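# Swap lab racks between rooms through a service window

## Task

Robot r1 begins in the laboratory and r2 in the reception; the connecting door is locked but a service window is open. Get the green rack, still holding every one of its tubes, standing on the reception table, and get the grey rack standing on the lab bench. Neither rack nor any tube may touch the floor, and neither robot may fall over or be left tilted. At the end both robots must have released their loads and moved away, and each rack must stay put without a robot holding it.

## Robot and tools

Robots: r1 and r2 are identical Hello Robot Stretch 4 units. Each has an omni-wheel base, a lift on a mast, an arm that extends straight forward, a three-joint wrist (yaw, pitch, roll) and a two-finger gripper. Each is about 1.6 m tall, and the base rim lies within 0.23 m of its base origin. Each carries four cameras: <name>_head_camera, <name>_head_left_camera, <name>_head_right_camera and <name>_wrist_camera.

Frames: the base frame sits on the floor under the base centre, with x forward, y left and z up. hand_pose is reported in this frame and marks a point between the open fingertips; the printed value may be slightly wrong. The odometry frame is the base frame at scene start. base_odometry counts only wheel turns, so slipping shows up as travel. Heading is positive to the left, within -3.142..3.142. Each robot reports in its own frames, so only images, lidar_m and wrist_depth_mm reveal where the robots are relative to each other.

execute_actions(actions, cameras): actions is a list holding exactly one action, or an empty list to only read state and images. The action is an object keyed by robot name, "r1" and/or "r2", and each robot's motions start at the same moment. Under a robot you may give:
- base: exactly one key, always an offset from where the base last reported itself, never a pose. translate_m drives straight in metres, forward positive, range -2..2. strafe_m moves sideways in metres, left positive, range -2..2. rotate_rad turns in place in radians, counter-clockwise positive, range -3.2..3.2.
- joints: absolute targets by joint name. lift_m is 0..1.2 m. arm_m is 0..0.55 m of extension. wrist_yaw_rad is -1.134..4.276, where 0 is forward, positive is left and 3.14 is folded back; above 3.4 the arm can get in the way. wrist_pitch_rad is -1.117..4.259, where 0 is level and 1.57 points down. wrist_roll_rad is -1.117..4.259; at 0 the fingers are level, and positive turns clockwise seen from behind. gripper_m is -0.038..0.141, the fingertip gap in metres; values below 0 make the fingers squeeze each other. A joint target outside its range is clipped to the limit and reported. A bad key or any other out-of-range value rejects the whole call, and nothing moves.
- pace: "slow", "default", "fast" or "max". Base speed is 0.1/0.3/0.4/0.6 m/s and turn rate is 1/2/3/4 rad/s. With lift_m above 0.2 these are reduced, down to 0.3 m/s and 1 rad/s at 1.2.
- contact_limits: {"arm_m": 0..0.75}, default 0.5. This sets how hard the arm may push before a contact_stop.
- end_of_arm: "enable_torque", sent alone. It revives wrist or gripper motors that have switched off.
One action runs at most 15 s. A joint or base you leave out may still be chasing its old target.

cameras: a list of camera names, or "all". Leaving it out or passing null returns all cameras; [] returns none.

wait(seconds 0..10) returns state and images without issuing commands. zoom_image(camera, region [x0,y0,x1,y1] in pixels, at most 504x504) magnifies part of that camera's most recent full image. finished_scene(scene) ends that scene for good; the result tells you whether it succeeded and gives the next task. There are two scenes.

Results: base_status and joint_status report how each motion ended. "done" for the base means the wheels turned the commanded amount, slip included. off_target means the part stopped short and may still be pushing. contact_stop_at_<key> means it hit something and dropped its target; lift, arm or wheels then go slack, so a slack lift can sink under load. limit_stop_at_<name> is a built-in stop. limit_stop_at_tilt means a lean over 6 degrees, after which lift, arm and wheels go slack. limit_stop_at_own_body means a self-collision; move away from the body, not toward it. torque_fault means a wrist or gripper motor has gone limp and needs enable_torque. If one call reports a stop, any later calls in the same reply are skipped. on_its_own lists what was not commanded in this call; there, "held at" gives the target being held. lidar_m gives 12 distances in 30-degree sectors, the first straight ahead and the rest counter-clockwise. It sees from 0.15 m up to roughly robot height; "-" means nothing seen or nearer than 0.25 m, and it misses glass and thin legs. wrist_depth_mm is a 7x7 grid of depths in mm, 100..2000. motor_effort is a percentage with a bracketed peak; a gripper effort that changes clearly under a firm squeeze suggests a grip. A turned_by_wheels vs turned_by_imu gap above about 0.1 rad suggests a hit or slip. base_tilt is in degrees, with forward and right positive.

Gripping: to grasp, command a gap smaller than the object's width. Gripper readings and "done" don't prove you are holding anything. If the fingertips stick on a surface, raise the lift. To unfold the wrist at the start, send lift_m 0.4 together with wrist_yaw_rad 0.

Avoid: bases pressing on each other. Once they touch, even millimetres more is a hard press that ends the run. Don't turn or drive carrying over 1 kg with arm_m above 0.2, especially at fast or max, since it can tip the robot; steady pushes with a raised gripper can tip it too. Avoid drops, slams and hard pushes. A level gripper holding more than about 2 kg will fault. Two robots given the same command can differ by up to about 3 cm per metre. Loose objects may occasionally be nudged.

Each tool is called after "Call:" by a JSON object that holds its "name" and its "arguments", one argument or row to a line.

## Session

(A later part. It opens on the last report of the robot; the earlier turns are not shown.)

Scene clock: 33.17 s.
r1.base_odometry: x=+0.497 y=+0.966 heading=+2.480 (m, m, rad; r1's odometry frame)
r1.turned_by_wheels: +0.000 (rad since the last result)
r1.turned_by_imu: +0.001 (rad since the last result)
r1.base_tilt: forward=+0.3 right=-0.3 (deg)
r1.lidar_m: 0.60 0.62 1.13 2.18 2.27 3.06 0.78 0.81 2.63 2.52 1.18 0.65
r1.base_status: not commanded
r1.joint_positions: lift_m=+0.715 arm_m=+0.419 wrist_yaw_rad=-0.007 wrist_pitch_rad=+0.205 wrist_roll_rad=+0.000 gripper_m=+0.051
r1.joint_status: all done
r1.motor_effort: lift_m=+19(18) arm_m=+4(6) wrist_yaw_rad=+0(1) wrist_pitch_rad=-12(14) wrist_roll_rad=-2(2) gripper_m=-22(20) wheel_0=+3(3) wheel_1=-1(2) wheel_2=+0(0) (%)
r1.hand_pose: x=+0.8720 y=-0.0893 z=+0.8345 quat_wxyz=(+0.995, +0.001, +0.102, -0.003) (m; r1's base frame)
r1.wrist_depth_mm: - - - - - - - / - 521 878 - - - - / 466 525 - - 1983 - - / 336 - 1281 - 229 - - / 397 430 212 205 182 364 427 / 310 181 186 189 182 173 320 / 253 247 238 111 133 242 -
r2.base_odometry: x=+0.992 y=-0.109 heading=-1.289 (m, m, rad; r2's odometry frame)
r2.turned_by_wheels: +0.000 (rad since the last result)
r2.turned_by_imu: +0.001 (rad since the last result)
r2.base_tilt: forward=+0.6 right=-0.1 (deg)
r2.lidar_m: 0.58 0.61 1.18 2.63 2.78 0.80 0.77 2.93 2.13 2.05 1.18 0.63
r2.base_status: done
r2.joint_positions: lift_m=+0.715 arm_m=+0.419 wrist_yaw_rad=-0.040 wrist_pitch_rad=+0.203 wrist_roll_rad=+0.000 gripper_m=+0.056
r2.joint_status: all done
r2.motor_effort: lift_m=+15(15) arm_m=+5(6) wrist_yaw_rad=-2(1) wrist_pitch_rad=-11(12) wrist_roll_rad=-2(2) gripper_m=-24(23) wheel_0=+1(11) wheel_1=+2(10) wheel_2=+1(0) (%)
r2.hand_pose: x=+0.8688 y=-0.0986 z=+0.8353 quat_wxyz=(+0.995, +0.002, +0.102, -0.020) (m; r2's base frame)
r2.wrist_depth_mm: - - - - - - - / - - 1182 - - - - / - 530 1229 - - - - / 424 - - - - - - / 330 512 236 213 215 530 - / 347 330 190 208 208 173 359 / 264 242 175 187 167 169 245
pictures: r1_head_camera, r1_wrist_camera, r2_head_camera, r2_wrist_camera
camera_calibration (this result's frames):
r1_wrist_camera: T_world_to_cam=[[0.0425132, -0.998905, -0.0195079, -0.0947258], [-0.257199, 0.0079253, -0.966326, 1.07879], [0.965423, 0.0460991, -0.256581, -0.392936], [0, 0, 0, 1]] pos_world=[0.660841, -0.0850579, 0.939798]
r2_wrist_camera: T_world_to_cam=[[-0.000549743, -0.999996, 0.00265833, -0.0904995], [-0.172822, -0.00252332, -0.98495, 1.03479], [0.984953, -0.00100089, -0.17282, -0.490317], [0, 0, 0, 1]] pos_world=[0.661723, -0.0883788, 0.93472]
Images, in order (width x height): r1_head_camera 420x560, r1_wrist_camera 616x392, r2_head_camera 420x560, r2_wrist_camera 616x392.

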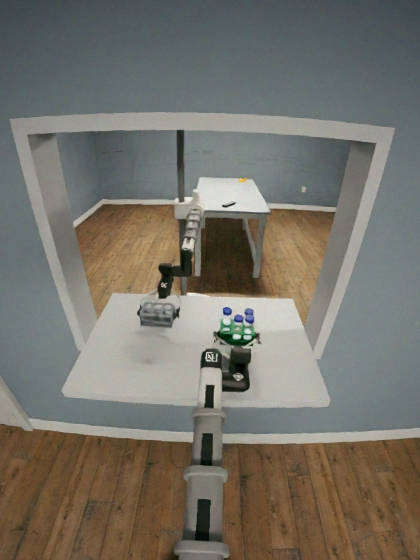

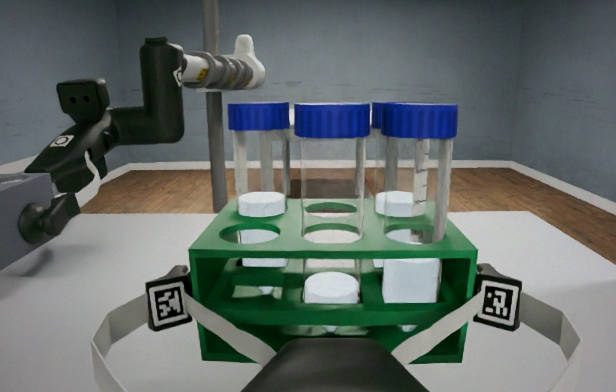

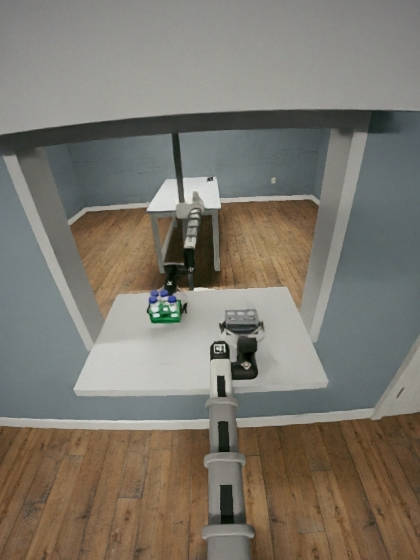

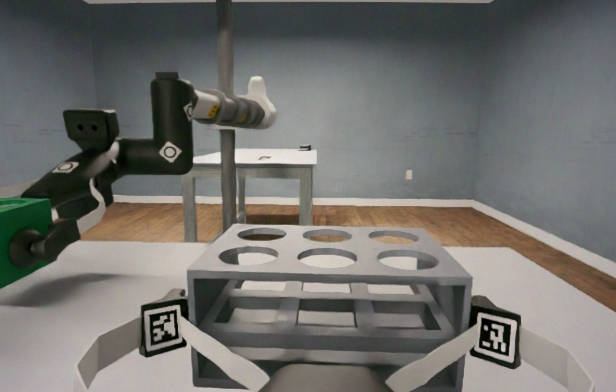

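Call:
{"name": "execute_actions", "arguments": {
  "actions": [
    {"r1":{"joints":{"arm_m":0.44,"lift_m":0.671}},"r2":{"joints":{"arm_m":0.44,"lift_m":0.671}}}
  ],
  "cameras": []
}}

Call:
{"name": "execute_actions", "arguments": {
  "actions": [
    {"r1":{"joints":{"gripper_m":0.141}},"r2":{"joints":{"gripper_m":0.141}}}
  ],
  "cameras": ["r1_wrist_camera","r2_wrist_camera"]
}}

Call:
{"name": "execute_actions", "arguments": {
  "actions": [
    {"r1":{"joints":{"arm_m":0.33},"pace":"fast"},"r2":{"joints":{"arm_m":0.33},"pace":"fast"}}
  ],
  "cameras": ["r1_wrist_camera","r2_wrist_camera","r1_head_camera","r2_head_camera"]
}}

Scene clock: 36.00 s.
r1.base_odometry: x=+0.497 y=+0.966 heading=+2.480 (m, m, rad; r1's odometry frame)
r1.turned_by_wheels: +0.000 (rad since the last result)
r1.turned_by_imu: +0.001 (rad since the last result)
r1.base_tilt: forward=+0.3 right=-0.3 (deg)
r1.lidar_m: 0.60 0.63 1.15 2.18 2.26 3.03 0.77 0.82 2.61 2.53 1.21 0.64
r1.base_status: not commanded
r1.joint_positions: lift_m=+0.671 arm_m=+0.439 wrist_yaw_rad=-0.007 wrist_pitch_rad=+0.205 wrist_roll_rad=+0.000 gripper_m=+0.051
r1.joint_status: all done
r1.motor_effort: lift_m=+19(21) arm_m=+4(4) wrist_yaw_rad=+0(0) wrist_pitch_rad=-14(14) wrist_roll_rad=-2(2) gripper_m=-22(22) wheel_0=+3(3) wheel_1=-2(2) wheel_2=+1(0) (%)
r1.hand_pose: x=+0.8919 y=-0.0894 z=+0.7905 quat_wxyz=(+0.995, +0.001, +0.103, -0.003) (m; r1's base frame)
r1.wrist_depth_mm: - - - - - - - / 439 496 891 - - - - / 439 492 1229 - 1983 - - / 404 492 442 488 229 477 - / 301 319 212 205 182 272 306 / 231 181 187 189 182 173 238 / 188 183 185 111 133 181 -
r2.base_odometry: x=+0.992 y=-0.109 heading=-1.289 (m, m, rad; r2's odometry frame)
r2.turned_by_wheels: +0.000 (rad since the last result)
r2.turned_by_imu: +0.001 (rad since the last result)
r2.base_tilt: forward=+0.4 right=+0.0 (deg)
r2.lidar_m: 0.59 0.59 1.19 2.67 2.74 0.80 0.78 2.94 2.14 2.05 1.16 0.63
r2.base_status: not commanded
r2.joint_positions: lift_m=+0.671 arm_m=+0.439 wrist_yaw_rad=-0.040 wrist_pitch_rad=+0.203 wrist_roll_rad=+0.000 gripper_m=+0.056
r2.joint_status: all done
r2.motor_effort: lift_m=+16(16) arm_m=+5(6) wrist_yaw_rad=-2(2) wrist_pitch_rad=-10(11) wrist_roll_rad=-2(2) gripper_m=-23(23) wheel_0=+1(1) wheel_1=+2(2) wheel_2=+1(0) (%)
r2.hand_pose: x=+0.8888 y=-0.0986 z=+0.7913 quat_wxyz=(+0.995, +0.002, +0.102, -0.020) (m; r2's base frame)
r2.wrist_depth_mm: - - - - - - - / - - 1160 - - - - / 455 488 1205 - - - - / 402 - - - - - - / 319 382 236 213 213 389 389 / 257 244 190 208 208 184 264 / 195 179 175 187 167 169 165
pictures: none
No camera images: the call's "cameras" was empty. Leave "cameras" out to get every camera's image.

Scene clock: 37.93 s.
r1.base_odometry: x=+0.497 y=+0.966 heading=+2.480 (m, m, rad; r1's odometry frame)
r1.turned_by_wheels: +0.000 (rad since the last result)
r1.turned_by_imu: +0.001 (rad since the last result)
r1.base_tilt: forward=+0.4 right=-0.2 (deg)
r1.lidar_m: 0.60 0.61 1.14 2.18 2.27 3.07 0.77 0.80 2.64 2.54 1.22 0.62
r1.base_status: not commanded
r1.joint_positions: lift_m=+0.671 arm_m=+0.439 wrist_yaw_rad=-0.007 wrist_pitch_rad=+0.202 wrist_roll_rad=+0.000 gripper_m=+0.141
r1.joint_status: all done
r1.motor_effort: lift_m=+19(19) arm_m=+5(5) wrist_yaw_rad=+0(0) wrist_pitch_rad=-3(13) wrist_roll_rad=-2(2) gripper_m=-2(26) wheel_0=+3(3) wheel_1=-2(2) wheel_2=+0(0) (%)
r1.hand_pose: x=+0.8921 y=-0.0894 z=+0.7915 quat_wxyz=(+0.995, +0.001, +0.101, -0.003) (m; r1's base frame)
r1.wrist_depth_mm: - - - - - - - / - 496 1118 - - - - / 442 492 - 1983 205 - - / 415 508 455 270 238 492 - / 303 325 226 236 206 277 314 / 236 227 208 208 206 201 236 / 191 186 196 111 187 185 -
r2.base_odometry: x=+0.992 y=-0.109 heading=-1.289 (m, m, rad; r2's odometry frame)
r2.turned_by_wheels: +0.000 (rad since the last result)
r2.turned_by_imu: +0.001 (rad since the last result)
r2.base_tilt: forward=+0.6 right=-0.1 (deg)
r2.lidar_m: 0.57 0.63 1.15 2.66 2.76 0.80 0.77 2.96 2.13 2.04 1.16 0.64
r2.base_status: not commanded
r2.joint_positions: lift_m=+0.671 arm_m=+0.439 wrist_yaw_rad=-0.040 wrist_pitch_rad=+0.202 wrist_roll_rad=+0.000 gripper_m=+0.141
r2.joint_status: all done
r2.motor_effort: lift_m=+16(15) arm_m=+6(5) wrist_yaw_rad=-4(4) wrist_pitch_rad=-6(11) wrist_roll_rad=-1(1) gripper_m=+0(22) wheel_0=+1(1) wheel_1=+2(1) wheel_2=+0(0) (%)
r2.hand_pose: x=+0.8889 y=-0.0986 z=+0.7918 quat_wxyz=(+0.995, +0.002, +0.101, -0.020) (m; r2's base frame)
r2.wrist_depth_mm: - - - - - - - / - - 1205 - - - - / 455 488 1229 - - - - / 397 - - - - - - / 349 384 277 251 227 394 415 / 259 247 193 229 208 198 267 / 197 190 197 178 192 192 202
pictures: r1_wrist_camera, r2_wrist_camera
camera_calibration (this result's frames):
r1_wrist_camera: T_world_to_cam=[[0.0424583, -0.998911, -0.0193402, -0.0965435], [-0.253905, 0.00793399, -0.967197, 1.04014], [0.966297, 0.0459761, -0.253292, -0.426862], [0, 0, 0, 1]] pos_world=[0.680673, -0.0850654, 0.896035]
r2_wrist_camera: T_world_to_cam=[[-0.000661375, -0.999996, 0.00272902, -0.0903635], [-0.171045, -0.00257568, -0.98526, 0.994081], [0.985263, -0.00111841, -0.171042, -0.519323], [0, 0, 0, 1]] pos_world=[0.681643, -0.0883835, 0.890849]
Images, in order (width x height): r1_wrist_camera 616x392, r2_wrist_camera 616x392.

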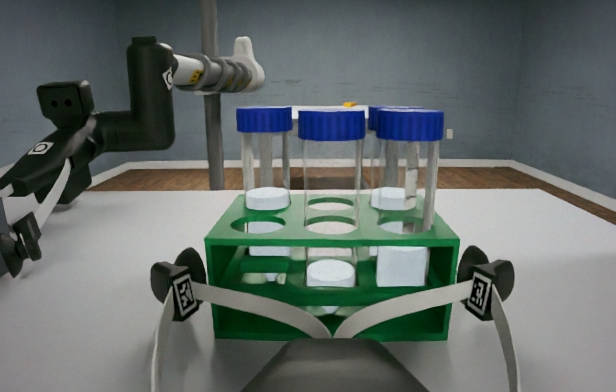

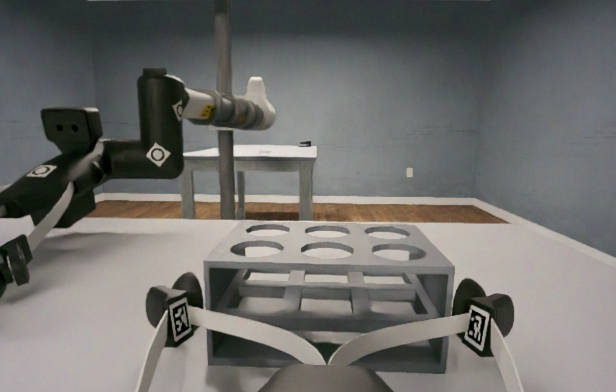

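Scene clock: 39.07 s.
r1.base_odometry: x=+0.497 y=+0.966 heading=+2.480 (m, m, rad; r1's odometry frame)
r1.turned_by_wheels: +0.000 (rad since the last result)
r1.turned_by_imu: +0.000 (rad since the last result)
r1.base_tilt: forward=+0.3 right=-0.3 (deg)
r1.lidar_m: 0.61 0.63 1.17 2.20 2.28 3.06 0.76 0.80 2.63 2.54 1.21 0.61
r1.base_status: not commanded
r1.joint_positions: lift_m=+0.671 arm_m=+0.331 wrist_yaw_rad=-0.007 wrist_pitch_rad=+0.202 wrist_roll_rad=+0.000 gripper_m=+0.141
r1.joint_status: all done
r1.motor_effort: lift_m=+20(19) arm_m=-4(5) wrist_yaw_rad=+1(0) wrist_pitch_rad=-6(4) wrist_roll_rad=-1(1) gripper_m=+2(1) wheel_0=+3(3) wheel_1=-2(1) wheel_2=+0(0) (%)
r1.hand_pose: x=+0.7836 y=-0.0894 z=+0.7914 quat_wxyz=(+0.995, +0.001, +0.101, -0.004) (m; r1's base frame)
r1.wrist_depth_mm: - - - - - - - / - - 931 - - - - / - 683 - - - - - / 364 480 504 342 342 492 - / 314 327 317 307 304 319 314 / 236 227 217 240 217 211 237 / 191 186 197 111 188 186 -
r2.base_odometry: x=+0.992 y=-0.109 heading=-1.289 (m, m, rad; r2's odometry frame)
r2.turned_by_wheels: +0.000 (rad since the last result)
r2.turned_by_imu: +0.000 (rad since the last result)
r2.base_tilt: forward=+0.6 right=+0.1 (deg)
r2.lidar_m: 0.59 0.62 1.17 2.66 2.75 0.81 0.77 2.95 2.12 2.04 1.18 0.63
r2.base_status: not commanded
r2.joint_positions: lift_m=+0.671 arm_m=+0.331 wrist_yaw_rad=-0.040 wrist_pitch_rad=+0.202 wrist_roll_rad=+0.000 gripper_m=+0.141
r2.joint_status: all done
r2.motor_effort: lift_m=+16(16) arm_m=-5(6) wrist_yaw_rad=-3(4) wrist_pitch_rad=-7(6) wrist_roll_rad=-2(1) gripper_m=+1(1) wheel_0=+1(1) wheel_1=+1(1) wheel_2=+0(0) (%)
r2.hand_pose: x=+0.7807 y=-0.0987 z=+0.7917 quat_wxyz=(+0.995, +0.002, +0.101, -0.020) (m; r2's base frame)
r2.wrist_depth_mm: - - - - - - - / - - - - - - - / - - 732 - - - - / 375 603 - - - - - / 332 387 355 336 345 397 394 / 259 247 217 266 267 202 267 / 198 190 200 178 193 192 202
pictures: r1_head_camera, r1_wrist_camera, r2_head_camera, r2_wrist_camera
camera_calibration (this result's frames):
r1_wrist_camera: T_world_to_cam=[[0.0422111, -0.998921, -0.019361, -0.091797], [-0.254312, 0.00799771, -0.967089, 1.01272], [0.966201, 0.0457456, -0.2537, -0.321671], [0, 0, 0, 1]] pos_world=[0.57222, -0.0850824, 0.896005]
r2_wrist_camera: T_world_to_cam=[[-0.000941367, -0.999996, 0.00271314, -0.0902811], [-0.171447, -0.00251158, -0.98519, 0.975719], [0.985193, -0.00139259, -0.171444, -0.412356], [0, 0, 0, 1]] pos_world=[0.573449, -0.0884043, 0.890818]
Images, in order (width x height): r1_head_camera 420x560, r1_wrist_camera 616x392, r2_head_camera 420x560, r2_wrist_camera 616x392.

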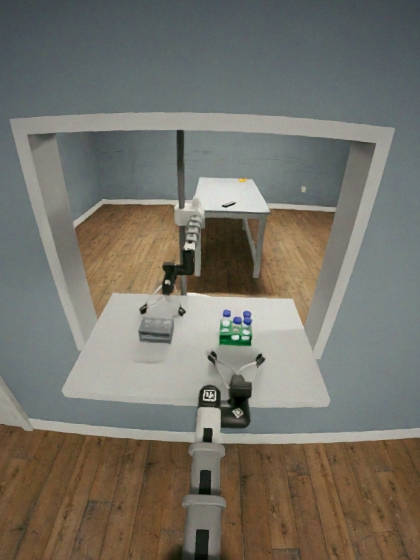

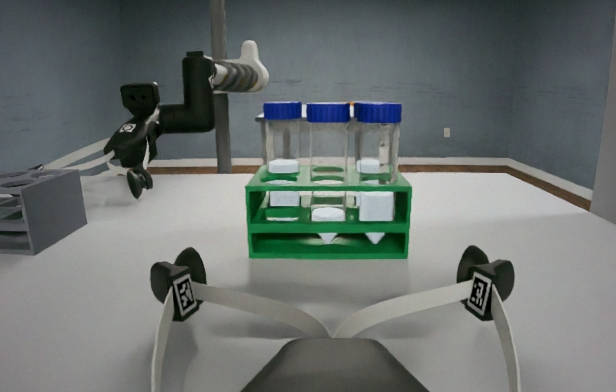

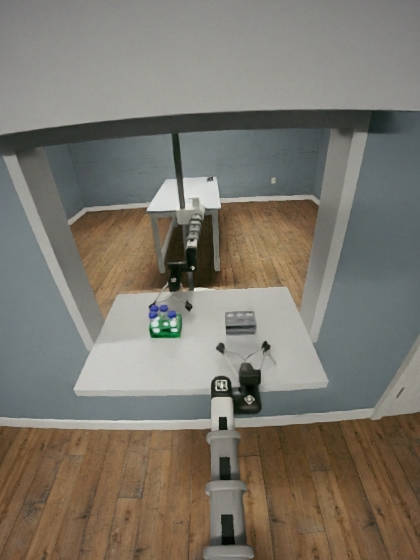

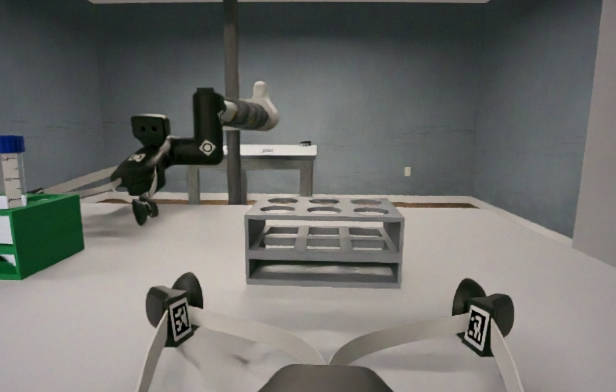

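Call:
{"name": "execute_actions", "arguments": {
  "actions": [
    {"r1":{"base":{"strafe_m":0.312},"pace":"fast"},"r2":{"base":{"strafe_m":0.312},"pace":"fast"}}
  ],
  "cameras": ["r1_wrist_camera","r2_wrist_camera"]
}}

Scene clock: 41.13 s.
r1.base_odometry: x=+0.306 y=+0.719 heading=+2.480 (m, m, rad; r1's odometry frame)
r1.turned_by_wheels: +0.000 (rad since the last result)
r1.turned_by_imu: +0.001 (rad since the last result)
r1.base_tilt: forward=+0.3 right=-0.3 (deg)
r1.lidar_m: 0.59 0.63 1.11 1.86 1.93 2.63 0.79 0.80 1.11 2.85 0.89 0.64
r1.base_status: done
r1.joint_positions: lift_m=+0.671 arm_m=+0.331 wrist_yaw_rad=-0.007 wrist_pitch_rad=+0.202 wrist_roll_rad=+0.000 gripper_m=+0.141
r1.joint_status: not commanded
r1.motor_effort: lift_m=+19(19) arm_m=-4(4) wrist_yaw_rad=+0(1) wrist_pitch_rad=-3(4) wrist_roll_rad=-2(1) gripper_m=+1(0) wheel_0=+0(14) wheel_1=+2(14) wheel_2=+0(1) (%)
r1.hand_pose: x=+0.7836 y=-0.0894 z=+0.7914 quat_wxyz=(+0.995, +0.001, +0.101, -0.004) (m; r1's base frame)
r1.wrist_depth_mm: - - - - - - - / - - - - - 820 - / 394 - - - - 1983 - / 394 512 455 455 452 469 466 / 324 327 306 307 304 319 314 / 236 227 216 241 217 211 236 / 191 187 197 111 187 185 -
r2.base_odometry: x=+1.291 y=-0.022 heading=-1.288 (m, m, rad; r2's odometry frame)
r2.turned_by_wheels: +0.000 (rad since the last result)
r2.turned_by_imu: +0.000 (rad since the last result)
r2.base_tilt: forward=+0.6 right=+0.2 (deg)
r2.lidar_m: 0.58 0.63 1.18 2.35 2.43 0.81 0.76 0.80 2.45 2.35 0.86 0.62
r2.base_status: done
r2.joint_positions: lift_m=+0.671 arm_m=+0.331 wrist_yaw_rad=-0.040 wrist_pitch_rad=+0.202 wrist_roll_rad=+0.000 gripper_m=+0.141
r2.joint_status: not commanded
r2.motor_effort: lift_m=+15(15) arm_m=-5(5) wrist_yaw_rad=-2(2) wrist_pitch_rad=-6(7) wrist_roll_rad=-2(3) gripper_m=+0(1) wheel_0=+0(14) wheel_1=+1(13) wheel_2=+0(0) (%)
r2.hand_pose: x=+0.7807 y=-0.0986 z=+0.7917 quat_wxyz=(+0.995, +0.002, +0.101, -0.020) (m; r2's base frame)
r2.wrist_depth_mm: - - - - - - - / - - - - - - - / - - - - - 691 - / - - - - - 615 - / 382 384 355 317 330 394 359 / 260 247 216 266 267 202 267 / 197 190 200 178 192 192 201
pictures: r1_wrist_camera, r2_wrist_camera
camera_calibration (this result's frames):
r1_wrist_camera: T_world_to_cam=[[0.0423012, -0.998917, -0.0193609, -0.0918423], [-0.254312, 0.00797465, -0.967089, 1.01272], [0.966197, 0.0458328, -0.2537, -0.321666], [0, 0, 0, 1]] pos_world=[0.572225, -0.085076, 0.896005]
r2_wrist_camera: T_world_to_cam=[[-0.000709695, -0.999996, 0.00271294, -0.0903972], [-0.171446, -0.0025511, -0.98519, 0.975719], [0.985193, -0.00116431, -0.171444, -0.412354], [0, 0, 0, 1]] pos_world=[0.573467, -0.0883877, 0.890818]
Images, in order (width x height): r1_wrist_camera 616x392, r2_wrist_camera 616x392.

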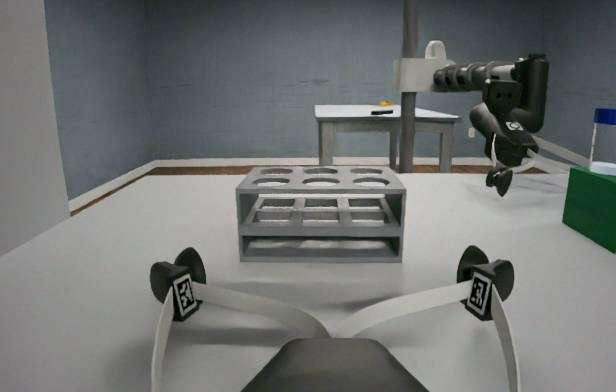

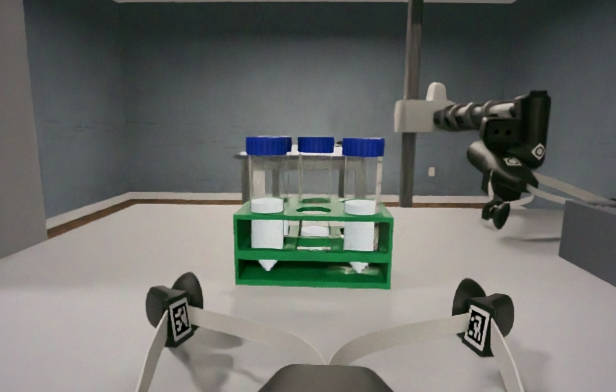

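Call:
{"name": "execute_actions", "arguments": {
  "actions": [
    {"r1":{"base":{"strafe_m":0.007},"joints":{"arm_m":0.44}},"r2":{"base":{"strafe_m":0.008},"joints":{"arm_m":0.443,"lift_m":0.673}}}
  ],
  "cameras": ["r1_wrist_camera","r2_wrist_camera"]
}}

Scene clock: 42.67 s.
r1.base_odometry: x=+0.301 y=+0.714 heading=+2.480 (m, m, rad; r1's odometry frame)
r1.turned_by_wheels: +0.000 (rad since the last result)
r1.turned_by_imu: +0.000 (rad since the last result)
r1.base_tilt: forward=+0.3 right=-0.3 (deg)
r1.lidar_m: 0.59 0.61 1.11 1.86 1.97 2.62 0.78 0.81 1.11 2.84 0.88 0.62
r1.base_status: done
r1.joint_positions: lift_m=+0.671 arm_m=+0.439 wrist_yaw_rad=-0.007 wrist_pitch_rad=+0.202 wrist_roll_rad=+0.000 gripper_m=+0.141
r1.joint_status: all done
r1.motor_effort: lift_m=+18(19) arm_m=+5(4) wrist_yaw_rad=+1(1) wrist_pitch_rad=-4(5) wrist_roll_rad=-2(2) gripper_m=+2(1) wheel_0=-3(9) wheel_1=+2(11) wheel_2=+0(1) (%)
r1.hand_pose: x=+0.8921 y=-0.0894 z=+0.7914 quat_wxyz=(+0.995, +0.001, +0.101, -0.003) (m; r1's base frame)
r1.wrist_depth_mm: - - - - - - - / - - - - - 1098 634 / - - - - - - 484 / - 508 504 452 445 492 462 / 322 327 223 235 233 216 314 / 236 226 208 198 196 200 236 / 191 187 197 111 187 185 -
r2.base_odometry: x=+1.299 y=-0.019 heading=-1.288 (m, m, rad; r2's odometry frame)
r2.turned_by_wheels: +0.000 (rad since the last result)
r2.turned_by_imu: +0.000 (rad since the last result)
r2.base_tilt: forward=+0.5 right=+0.1 (deg)
r2.lidar_m: 0.60 0.62 1.17 2.34 2.44 0.81 0.75 0.80 2.46 2.38 0.87 0.61
r2.base_status: done
r2.joint_positions: lift_m=+0.673 arm_m=+0.442 wrist_yaw_rad=-0.040 wrist_pitch_rad=+0.202 wrist_roll_rad=+0.000 gripper_m=+0.141
r2.joint_status: all done
r2.motor_effort: lift_m=+25(24) arm_m=+6(6) wrist_yaw_rad=-3(1) wrist_pitch_rad=-7(7) wrist_roll_rad=-1(3) gripper_m=+0(0) wheel_0=+0(9) wheel_1=+1(10) wheel_2=+0(0) (%)
r2.hand_pose: x=+0.8919 y=-0.0986 z=+0.7929 quat_wxyz=(+0.995, +0.002, +0.101, -0.020) (m; r2's base frame)
r2.wrist_depth_mm: - - - - - - - / - - - - - - - / - - - - 1182 - 488 / - - - - - - 488 / 384 387 216 213 194 397 399 / 262 249 192 204 193 196 270 / 199 191 193 178 190 187 203
pictures: r1_wrist_camera, r2_wrist_camera
camera_calibration (this result's frames):
r1_wrist_camera: T_world_to_cam=[[0.0424747, -0.99891, -0.0193581, -0.0965374], [-0.254256, 0.00793054, -0.967104, 1.04027], [0.966204, 0.0459994, -0.253642, -0.426489], [0, 0, 0, 1]] pos_world=[0.680671, -0.0850639, 0.896009]
r2_wrist_camera: T_world_to_cam=[[-0.000602158, -0.999996, 0.00271313, -0.0903878], [-0.171445, -0.00256972, -0.98519, 0.99603], [0.985193, -0.00105839, -0.171443, -0.521661], [0, 0, 0, 1]] pos_world=[0.684647, -0.08838, 0.892089]
Images, in order (width x height): r1_wrist_camera 616x392, r2_wrist_camera 616x392.

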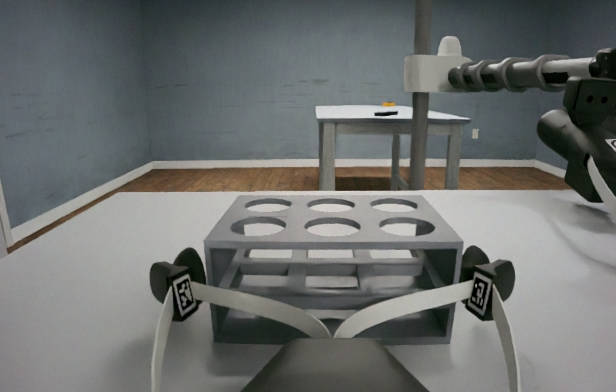

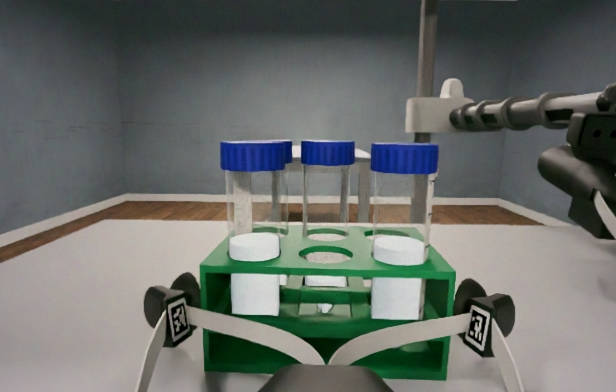

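Call:
{"name": "execute_actions", "arguments": {
  "actions": [
    {"r1":{"joints":{"gripper_m":0.055}},"r2":{"joints":{"gripper_m":0.05}}}
  ],
  "cameras": []
}}

Call:
{"name": "execute_actions", "arguments": {
  "actions": [
    {"r1":{"joints":{"lift_m":0.69}},"r2":{"joints":{"lift_m":0.69}}}
  ],
  "cameras": ["r1_wrist_camera","r2_wrist_camera"]
}}

Scene clock: 44.90 s.
r1.base_odometry: x=+0.301 y=+0.714 heading=+2.480 (m, m, rad; r1's odometry frame)
r1.turned_by_wheels: +0.000 (rad since the last result)
r1.turned_by_imu: +0.001 (rad since the last result)
r1.base_tilt: forward=+0.4 right=-0.2 (deg)
r1.lidar_m: 0.59 0.63 1.11 1.84 1.94 2.61 0.80 0.81 1.11 2.84 0.88 0.63
r1.base_status: not commanded
r1.joint_positions: lift_m=+0.671 arm_m=+0.439 wrist_yaw_rad=-0.007 wrist_pitch_rad=+0.203 wrist_roll_rad=+0.000 gripper_m=+0.055
r1.joint_status: all done
r1.motor_effort: lift_m=+19(19) arm_m=+5(5) wrist_yaw_rad=+0(1) wrist_pitch_rad=-7(8) wrist_roll_rad=-2(2) gripper_m=-22(18) wheel_0=-3(3) wheel_1=+3(3) wheel_2=+0(0) (%)
r1.hand_pose: x=+0.8920 y=-0.0894 z=+0.7910 quat_wxyz=(+0.995, +0.001, +0.102, -0.003) (m; r1's base frame)
r1.wrist_depth_mm: - - - - - - - / - - - - - 1078 640 / - - - - - - 484 / - 500 500 492 488 484 459 / 320 324 191 213 198 274 310 / 233 181 186 198 185 174 241 / 190 185 186 111 135 183 -
r2.base_odometry: x=+1.299 y=-0.019 heading=-1.288 (m, m, rad; r2's odometry frame)
r2.turned_by_wheels: +0.000 (rad since the last result)
r2.turned_by_imu: +0.001 (rad since the last result)
r2.base_tilt: forward=+0.4 right=-0.1 (deg)
r2.lidar_m: 0.59 0.62 1.18 2.34 2.42 0.81 0.76 0.81 2.46 2.37 0.87 0.62
r2.base_status: not commanded
r2.joint_positions: lift_m=+0.673 arm_m=+0.442 wrist_yaw_rad=-0.040 wrist_pitch_rad=+0.205 wrist_roll_rad=+0.000 gripper_m=+0.051
r2.joint_status: all done
r2.motor_effort: lift_m=+24(24) arm_m=+5(5) wrist_yaw_rad=-3(6) wrist_pitch_rad=-16(15) wrist_roll_rad=-1(1) gripper_m=-25(27) wheel_0=+0(0) wheel_1=+1(1) wheel_2=+0(0) (%)
r2.hand_pose: x=+0.8917 y=-0.0986 z=+0.7922 quat_wxyz=(+0.995, +0.002, +0.102, -0.020) (m; r2's base frame)
r2.wrist_depth_mm: - - - - - - - / - - - - - - - / - - - 1921 1118 - 488 / - - - - - - - / 377 379 186 200 176 387 392 / 258 245 176 204 175 173 264 / 195 180 172 187 166 168 181
pictures: none
No camera images: the call's "cameras" was empty. Leave "cameras" out to get every camera's image.

Scene clock: 45.70 s.
r1.base_odometry: x=+0.301 y=+0.714 heading=+2.480 (m, m, rad; r1's odometry frame)
r1.turned_by_wheels: +0.000 (rad since the last result)
r1.turned_by_imu: +0.000 (rad since the last result)
r1.base_tilt: forward=+0.3 right=-0.3 (deg)
r1.lidar_m: 0.58 0.61 1.13 1.86 1.94 2.61 0.80 0.80 1.12 2.86 0.87 0.62
r1.base_status: not commanded
r1.joint_positions: lift_m=+0.690 arm_m=+0.439 wrist_yaw_rad=-0.007 wrist_pitch_rad=+0.204 wrist_roll_rad=+0.000 gripper_m=+0.055
r1.joint_status: all done
r1.motor_effort: lift_m=+23(27) arm_m=+5(4) wrist_yaw_rad=-1(0) wrist_pitch_rad=-10(9) wrist_roll_rad=-2(1) gripper_m=-20(22) wheel_0=-3(3) wheel_1=+2(2) wheel_2=+1(0) (%)
r1.hand_pose: x=+0.8920 y=-0.0894 z=+0.8096 quat_wxyz=(+0.995, +0.001, +0.102, -0.003) (m; r1's base frame)
r1.wrist_depth_mm: - - - - - - - / - - - - - 1098 634 / - - - - - - 484 / - - - - 1205 1983 - / 368 368 192 213 197 314 355 / 267 181 186 198 185 174 276 / 218 213 205 111 135 209 -
r2.base_odometry: x=+1.299 y=-0.019 heading=-1.288 (m, m, rad; r2's odometry frame)
r2.turned_by_wheels: +0.000 (rad since the last result)
r2.turned_by_imu: +0.000 (rad since the last result)
r2.base_tilt: forward=+0.5 right=+0.0 (deg)
r2.lidar_m: 0.59 0.62 1.18 2.34 2.45 0.81 0.77 0.82 2.45 2.36 0.86 0.63
r2.base_status: not commanded
r2.joint_positions: lift_m=+0.689 arm_m=+0.442 wrist_yaw_rad=-0.040 wrist_pitch_rad=+0.205 wrist_roll_rad=+0.000 gripper_m=+0.051
r2.joint_status: all done
r2.motor_effort: lift_m=+26(27) arm_m=+5(5) wrist_yaw_rad=+0(4) wrist_pitch_rad=-15(15) wrist_roll_rad=-1(2) gripper_m=-25(24) wheel_0=+0(0) wheel_1=+1(1) wheel_2=+0(0) (%)
r2.hand_pose: x=+0.8917 y=-0.0986 z=+0.8090 quat_wxyz=(+0.995, +0.002, +0.102, -0.020) (m; r2's base frame)
r2.wrist_depth_mm: - - - - - - - / - - - - - - - / - - - 1921 1118 - 488 / - - - - - - - / - 430 186 199 176 442 442 / 291 278 177 205 174 173 300 / 221 204 172 186 166 168 206
pictures: r1_wrist_camera, r2_wrist_camera
camera_calibration (this result's frames):
r1_wrist_camera: T_world_to_cam=[[0.0424478, -0.99891, -0.0194272, -0.0960998], [-0.255611, 0.00793968, -0.966747, 1.05885], [0.965847, 0.0460021, -0.254996, -0.420364], [0, 0, 0, 1]] pos_world=[0.68074, -0.0850643, 0.914578]
r2_wrist_camera: T_world_to_cam=[[-0.000710416, -0.999996, 0.00265498, -0.0903167], [-0.174333, -0.00249048, -0.984684, 1.01398], [0.984687, -0.00116239, -0.17433, -0.515971], [0, 0, 0, 1]] pos_world=[0.684776, -0.0883908, 0.908742]
Images, in order (width x height): r1_wrist_camera 616x392, r2_wrist_camera 616x392.

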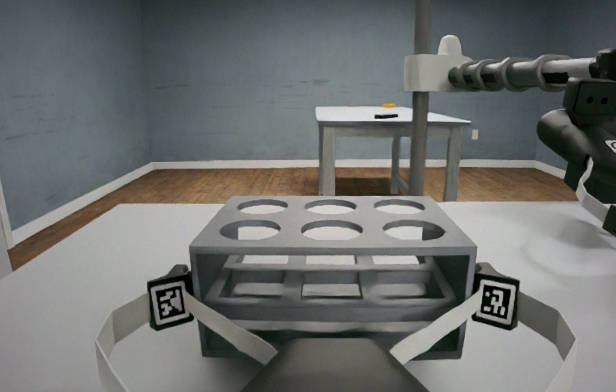

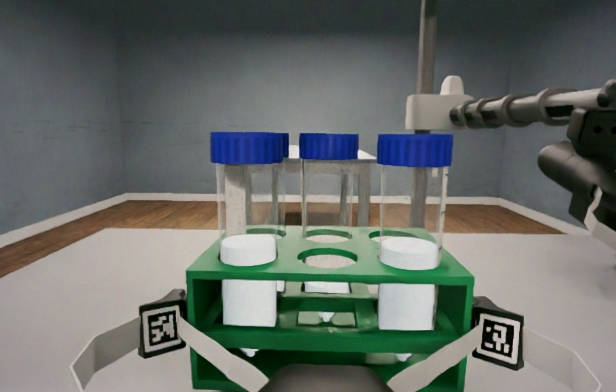

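Call:
{"name": "execute_actions", "arguments": {
  "actions": [
    {"r1":{"base":{"translate_m":-0.2},"joints":{"lift_m":0.75,"arm_m":0.27}},"r2":{"base":{"translate_m":-0.2},"joints":{"lift_m":0.75,"arm_m":0.27}}}
  ],
  "cameras": []
}}

Call:
{"name": "execute_actions", "arguments": {
  "actions": [
    {"r1":{"base":{"rotate_rad":-2.5}},"r2":{"base":{"rotate_rad":3.05}}}
  ],
  "cameras": ["r1_wrist_camera","r2_wrist_camera","r1_head_camera","r2_head_camera"]
}}

Scene clock: 48.03 s.
r1.base_odometry: x=+0.459 y=+0.591 heading=+2.480 (m, m, rad; r1's odometry frame)
r1.turned_by_wheels: +0.000 (rad since the last result)
r1.turned_by_imu: +0.001 (rad since the last result)
r1.base_tilt: forward=+0.5 right=-0.2 (deg)
r1.lidar_m: 0.69 1.05 1.40 1.84 1.94 2.64 0.59 0.62 0.80 2.85 1.50 0.80
r1.base_status: done
r1.joint_positions: lift_m=+0.750 arm_m=+0.271 wrist_yaw_rad=-0.007 wrist_pitch_rad=+0.204 wrist_roll_rad=+0.000 gripper_m=+0.055
r1.joint_status: all done
r1.motor_effort: lift_m=+23(26) arm_m=-4(7) wrist_yaw_rad=+1(0) wrist_pitch_rad=-9(9) wrist_roll_rad=-1(1) gripper_m=-20(22) wheel_0=-3(9) wheel_1=-3(10) wheel_2=+3(12) (%)
r1.hand_pose: x=+0.7236 y=-0.0894 z=+0.8696 quat_wxyz=(+0.995, +0.001, +0.102, -0.004) (m; r1's base frame)
r1.wrist_depth_mm: 488 544 - - - - - / 500 549 - - - - - / 525 549 - - - - - / 549 554 798 788 788 778 778 / 569 554 192 212 197 442 496 / 591 181 186 198 185 174 389 / 484 349 345 111 135 342 -
r2.base_odometry: x=+1.243 y=+0.173 heading=-1.289 (m, m, rad; r2's odometry frame)
r2.turned_by_wheels: +0.000 (rad since the last result)
r2.turned_by_imu: +0.000 (rad since the last result)
r2.base_tilt: forward=+0.4 right=+0.1 (deg)
r2.lidar_m: 0.66 0.86 1.45 2.34 2.42 0.61 0.57 0.61 2.47 2.34 1.46 0.83
r2.base_status: done
r2.joint_positions: lift_m=+0.750 arm_m=+0.271 wrist_yaw_rad=-0.040 wrist_pitch_rad=+0.205 wrist_roll_rad=+0.000 gripper_m=+0.051
r2.joint_status: all done
r2.motor_effort: lift_m=+25(27) arm_m=-5(5) wrist_yaw_rad=-1(3) wrist_pitch_rad=-16(15) wrist_roll_rad=-1(1) gripper_m=-25(25) wheel_0=-2(6) wheel_1=-2(10) wheel_2=+2(11) (%)
r2.hand_pose: x=+0.7205 y=-0.0987 z=+0.8690 quat_wxyz=(+0.995, +0.002, +0.102, -0.020) (m; r2's base frame)
r2.wrist_depth_mm: 500 591 - - - - - / 517 597 - - - - - / 525 609 - - 1160 - - / 544 597 - - - - - / 559 569 186 200 176 627 634 / 508 397 177 204 175 173 427 / 340 334 172 187 166 168 330
pictures: none
No camera images: the call's "cameras" was empty. Leave "cameras" out to get every camera's image.

Scene clock: 50.83 s.
r1.base_odometry: x=+0.459 y=+0.591 heading=-0.020 (m, m, rad; r1's odometry frame)
r1.turned_by_wheels: -2.499 (rad since the last result)
r1.turned_by_imu: -2.561 (rad since the last result)
r1.base_tilt: forward=+0.4 right=-0.3 (deg)
r1.lidar_m: 0.61 0.93 2.86 1.09 0.82 0.77 1.10 1.58 1.85 1.99 2.91 0.59
r1.base_status: done
r1.joint_positions: lift_m=+0.750 arm_m=+0.271 wrist_yaw_rad=-0.007 wrist_pitch_rad=+0.204 wrist_roll_rad=+0.000 gripper_m=+0.055
r1.joint_status: not commanded
r1.motor_effort: lift_m=+21(23) arm_m=-4(4) wrist_yaw_rad=+0(3) wrist_pitch_rad=-9(9) wrist_roll_rad=-2(2) gripper_m=-24(21) wheel_0=+3(9) wheel_1=+3(11) wheel_2=+1(10) (%)
r1.hand_pose: x=+0.7236 y=-0.0894 z=+0.8697 quat_wxyz=(+0.995, +0.001, +0.102, -0.004) (m; r1's base frame)
r1.wrist_depth_mm: - - - - - - - / - - - - - - - / - - - - - - - / - - 809 788 788 778 778 / 512 517 191 213 197 439 500 / 421 181 186 198 185 174 387 / 574 312 289 111 135 293 -
r2.base_odometry: x=+1.243 y=+0.173 heading=+1.761 (m, m, rad; r2's odometry frame)
r2.turned_by_wheels: +3.050 (rad since the last result)
r2.turned_by_imu: +3.032 (rad since the last result)
r2.base_tilt: forward=+0.6 right=+0.1 (deg)
r2.lidar_m: 0.58 0.59 2.58 2.36 1.65 0.87 0.79 0.80 1.30 2.33 2.37 0.62
r2.base_status: done
r2.joint_positions: lift_m=+0.750 arm_m=+0.271 wrist_yaw_rad=-0.040 wrist_pitch_rad=+0.205 wrist_roll_rad=+0.000 gripper_m=+0.051
r2.joint_status: not commanded
r2.motor_effort: lift_m=+25(25) arm_m=-5(5) wrist_yaw_rad=-2(7) wrist_pitch_rad=-15(15) wrist_roll_rad=-1(2) gripper_m=-25(25) wheel_0=-2(10) wheel_1=+0(9) wheel_2=-1(11) (%)
r2.hand_pose: x=+0.7205 y=-0.0986 z=+0.8690 quat_wxyz=(+0.995, +0.002, +0.102, -0.020) (m; r2's base frame)
r2.wrist_depth_mm: - - - - - - - / - - - - - - - / - - - - - - - / - 1138 960 1138 - - - / 603 609 187 200 176 - - / 415 397 177 205 175 173 - / 279 290 172 187 166 168 1464
pictures: r1_head_camera, r1_wrist_camera, r2_head_camera, r2_wrist_camera
camera_calibration (this result's frames):
r1_wrist_camera: T_world_to_cam=[[0.0422263, -0.998919, -0.0194239, -0.087687], [-0.255695, 0.00798915, -0.966725, 1.07392], [0.965835, 0.0457878, -0.255081, -0.242258], [0, 0, 0, 1]] pos_world=[0.51228, -0.0850795, 0.974689]
r2_wrist_camera: T_world_to_cam=[[-0.000616826, -0.999996, 0.00264731, -0.0906319], [-0.174472, -0.00249908, -0.984659, 1.04329], [0.984662, -0.00106924, -0.17447, -0.33679], [0, 0, 0, 1]] pos_world=[0.513593, -0.0883844, 0.968762]
Images, in order (width x height): r1_head_camera 420x560, r1_wrist_camera 616x392, r2_head_camera 420x560, r2_wrist_camera 616x392.

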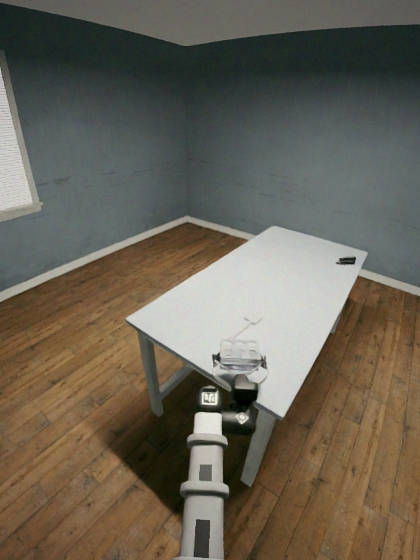

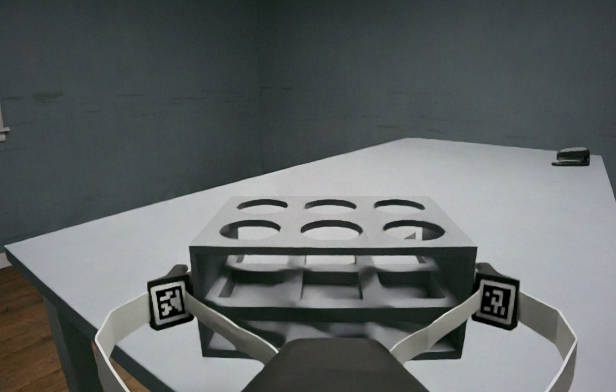

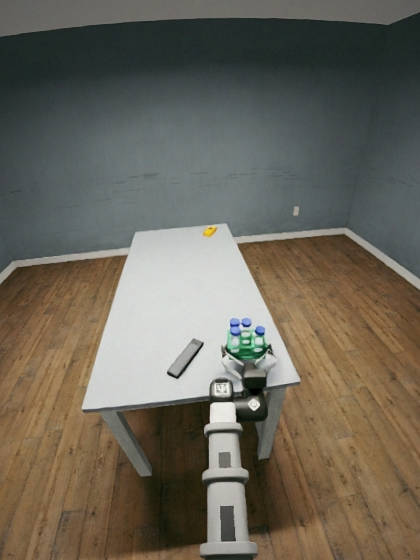

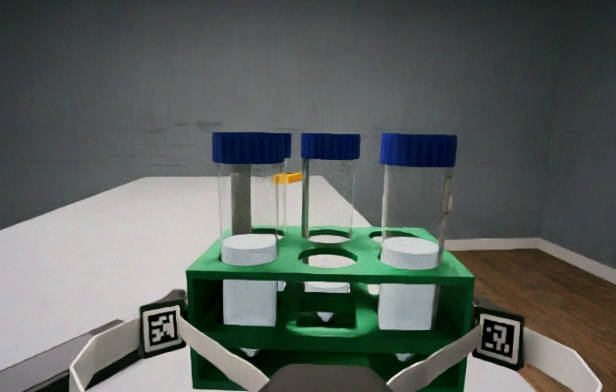

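Call:
{"name": "execute_actions", "arguments": {
  "actions": [
    {"r1":{"base":{"rotate_rad":-0.155},"joints":{"arm_m":0.37,"lift_m":0.70}},"r2":{"base":{"rotate_rad":0.09},"joints":{"arm_m":0.54,"lift_m":0.72}}}
  ],
  "cameras": ["r1_wrist_camera","r2_wrist_camera","r1_head_camera","r2_head_camera"]
}}

Scene clock: 53.13 s.
r1.base_odometry: x=+0.459 y=+0.591 heading=-0.174 (m, m, rad; r1's odometry frame)
r1.turned_by_wheels: -0.155 (rad since the last result)
r1.turned_by_imu: -0.158 (rad since the last result)
r1.base_tilt: forward=+0.4 right=-0.3 (deg)
r1.lidar_m: 0.59 0.79 2.85 1.62 0.86 0.78 0.85 1.28 1.85 1.91 2.46 0.72
r1.base_status: done
r1.joint_positions: lift_m=+0.700 arm_m=+0.369 wrist_yaw_rad=-0.007 wrist_pitch_rad=+0.204 wrist_roll_rad=+0.000 gripper_m=+0.055
r1.joint_status: all done
r1.motor_effort: lift_m=+18(21) arm_m=+5(4) wrist_yaw_rad=-1(4) wrist_pitch_rad=-8(7) wrist_roll_rad=-1(2) gripper_m=-19(23) wheel_0=+2(10) wheel_1=+2(11) wheel_2=+1(12) (%)
r1.hand_pose: x=+0.8221 y=-0.0894 z=+0.8200 quat_wxyz=(+0.995, +0.001, +0.102, -0.003) (m; r1's base frame)
r1.wrist_depth_mm: - - - - - - - / - - - - - - - / - - - 1255 1255 1118 - / 621 615 603 603 597 591 - / 389 394 192 213 197 334 - / 286 181 186 198 185 174 303 / 231 226 219 111 135 222 -
r2.base_odometry: x=+1.243 y=+0.173 heading=+1.851 (m, m, rad; r2's odometry frame)
r2.turned_by_wheels: +0.090 (rad since the last result)
r2.turned_by_imu: +0.090 (rad since the last result)
r2.base_tilt: forward=+0.6 right=+0.1 (deg)
r2.lidar_m: 0.57 0.60 2.49 2.37 1.51 0.82 0.79 0.83 1.43 2.32 2.42 0.60
r2.base_status: done
r2.joint_positions: lift_m=+0.720 arm_m=+0.539 wrist_yaw_rad=-0.040 wrist_pitch_rad=+0.205 wrist_roll_rad=+0.000 gripper_m=+0.051
r2.joint_status: all done
r2.motor_effort: lift_m=+16(24) arm_m=+5(6) wrist_yaw_rad=-5(3) wrist_pitch_rad=-16(15) wrist_roll_rad=-1(3) gripper_m=-25(24) wheel_0=-1(6) wheel_1=-1(8) wheel_2=+0(8) (%)
r2.hand_pose: x=+0.9887 y=-0.0986 z=+0.8398 quat_wxyz=(+0.995, +0.002, +0.102, -0.020) (m; r2's base frame)
r2.wrist_depth_mm: - - - - - - - / - - - - - - - / - - - - - - - / - 960 831 991 1205 - - / 512 521 186 200 176 - - / 353 334 177 205 175 173 1921 / 267 247 172 187 166 168 250
pictures: r1_head_camera, r1_wrist_camera, r2_head_camera, r2_wrist_camera
camera_calibration (this result's frames):
r1_wrist_camera: T_world_to_cam=[[0.0424877, -0.998908, -0.0194259, -0.0929505], [-0.255746, 0.00792182, -0.966712, 1.05105], [0.96581, 0.0460414, -0.25513, -0.349996], [0, 0, 0, 1]] pos_world=[0.610782, -0.0850609, 0.924967]
r2_wrist_camera: T_world_to_cam=[[-0.000502659, -0.999996, 0.00270766, -0.0905244], [-0.174406, -0.0025785, -0.98467, 1.06127], [0.984674, -0.000967186, -0.174404, -0.606031], [0, 0, 0, 1]] pos_world=[0.781789, -0.0883737, 0.939551]
Images, in order (width x height): r1_head_camera 420x560, r1_wrist_camera 616x392, r2_head_camera 420x560, r2_wrist_camera 616x392.

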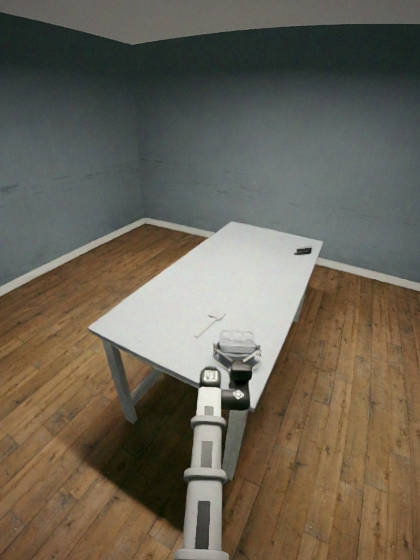

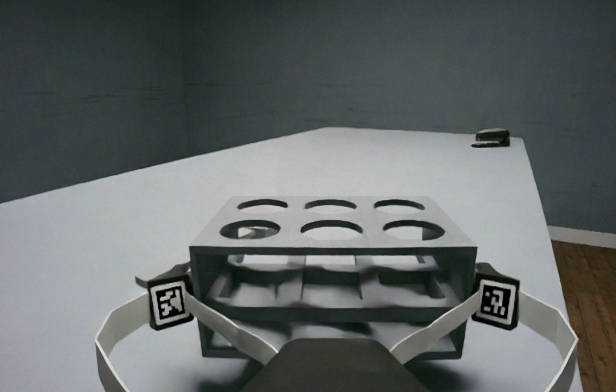

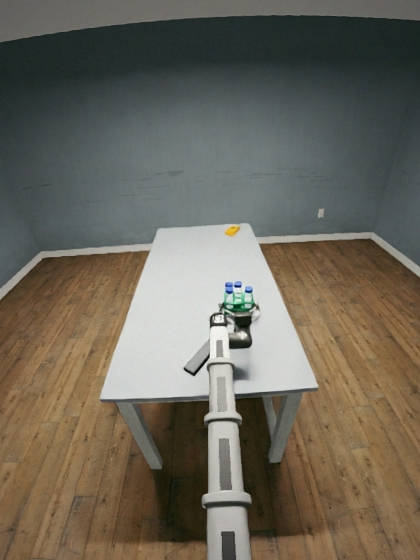

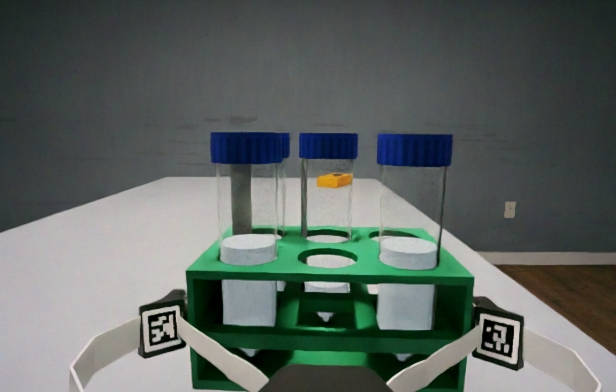

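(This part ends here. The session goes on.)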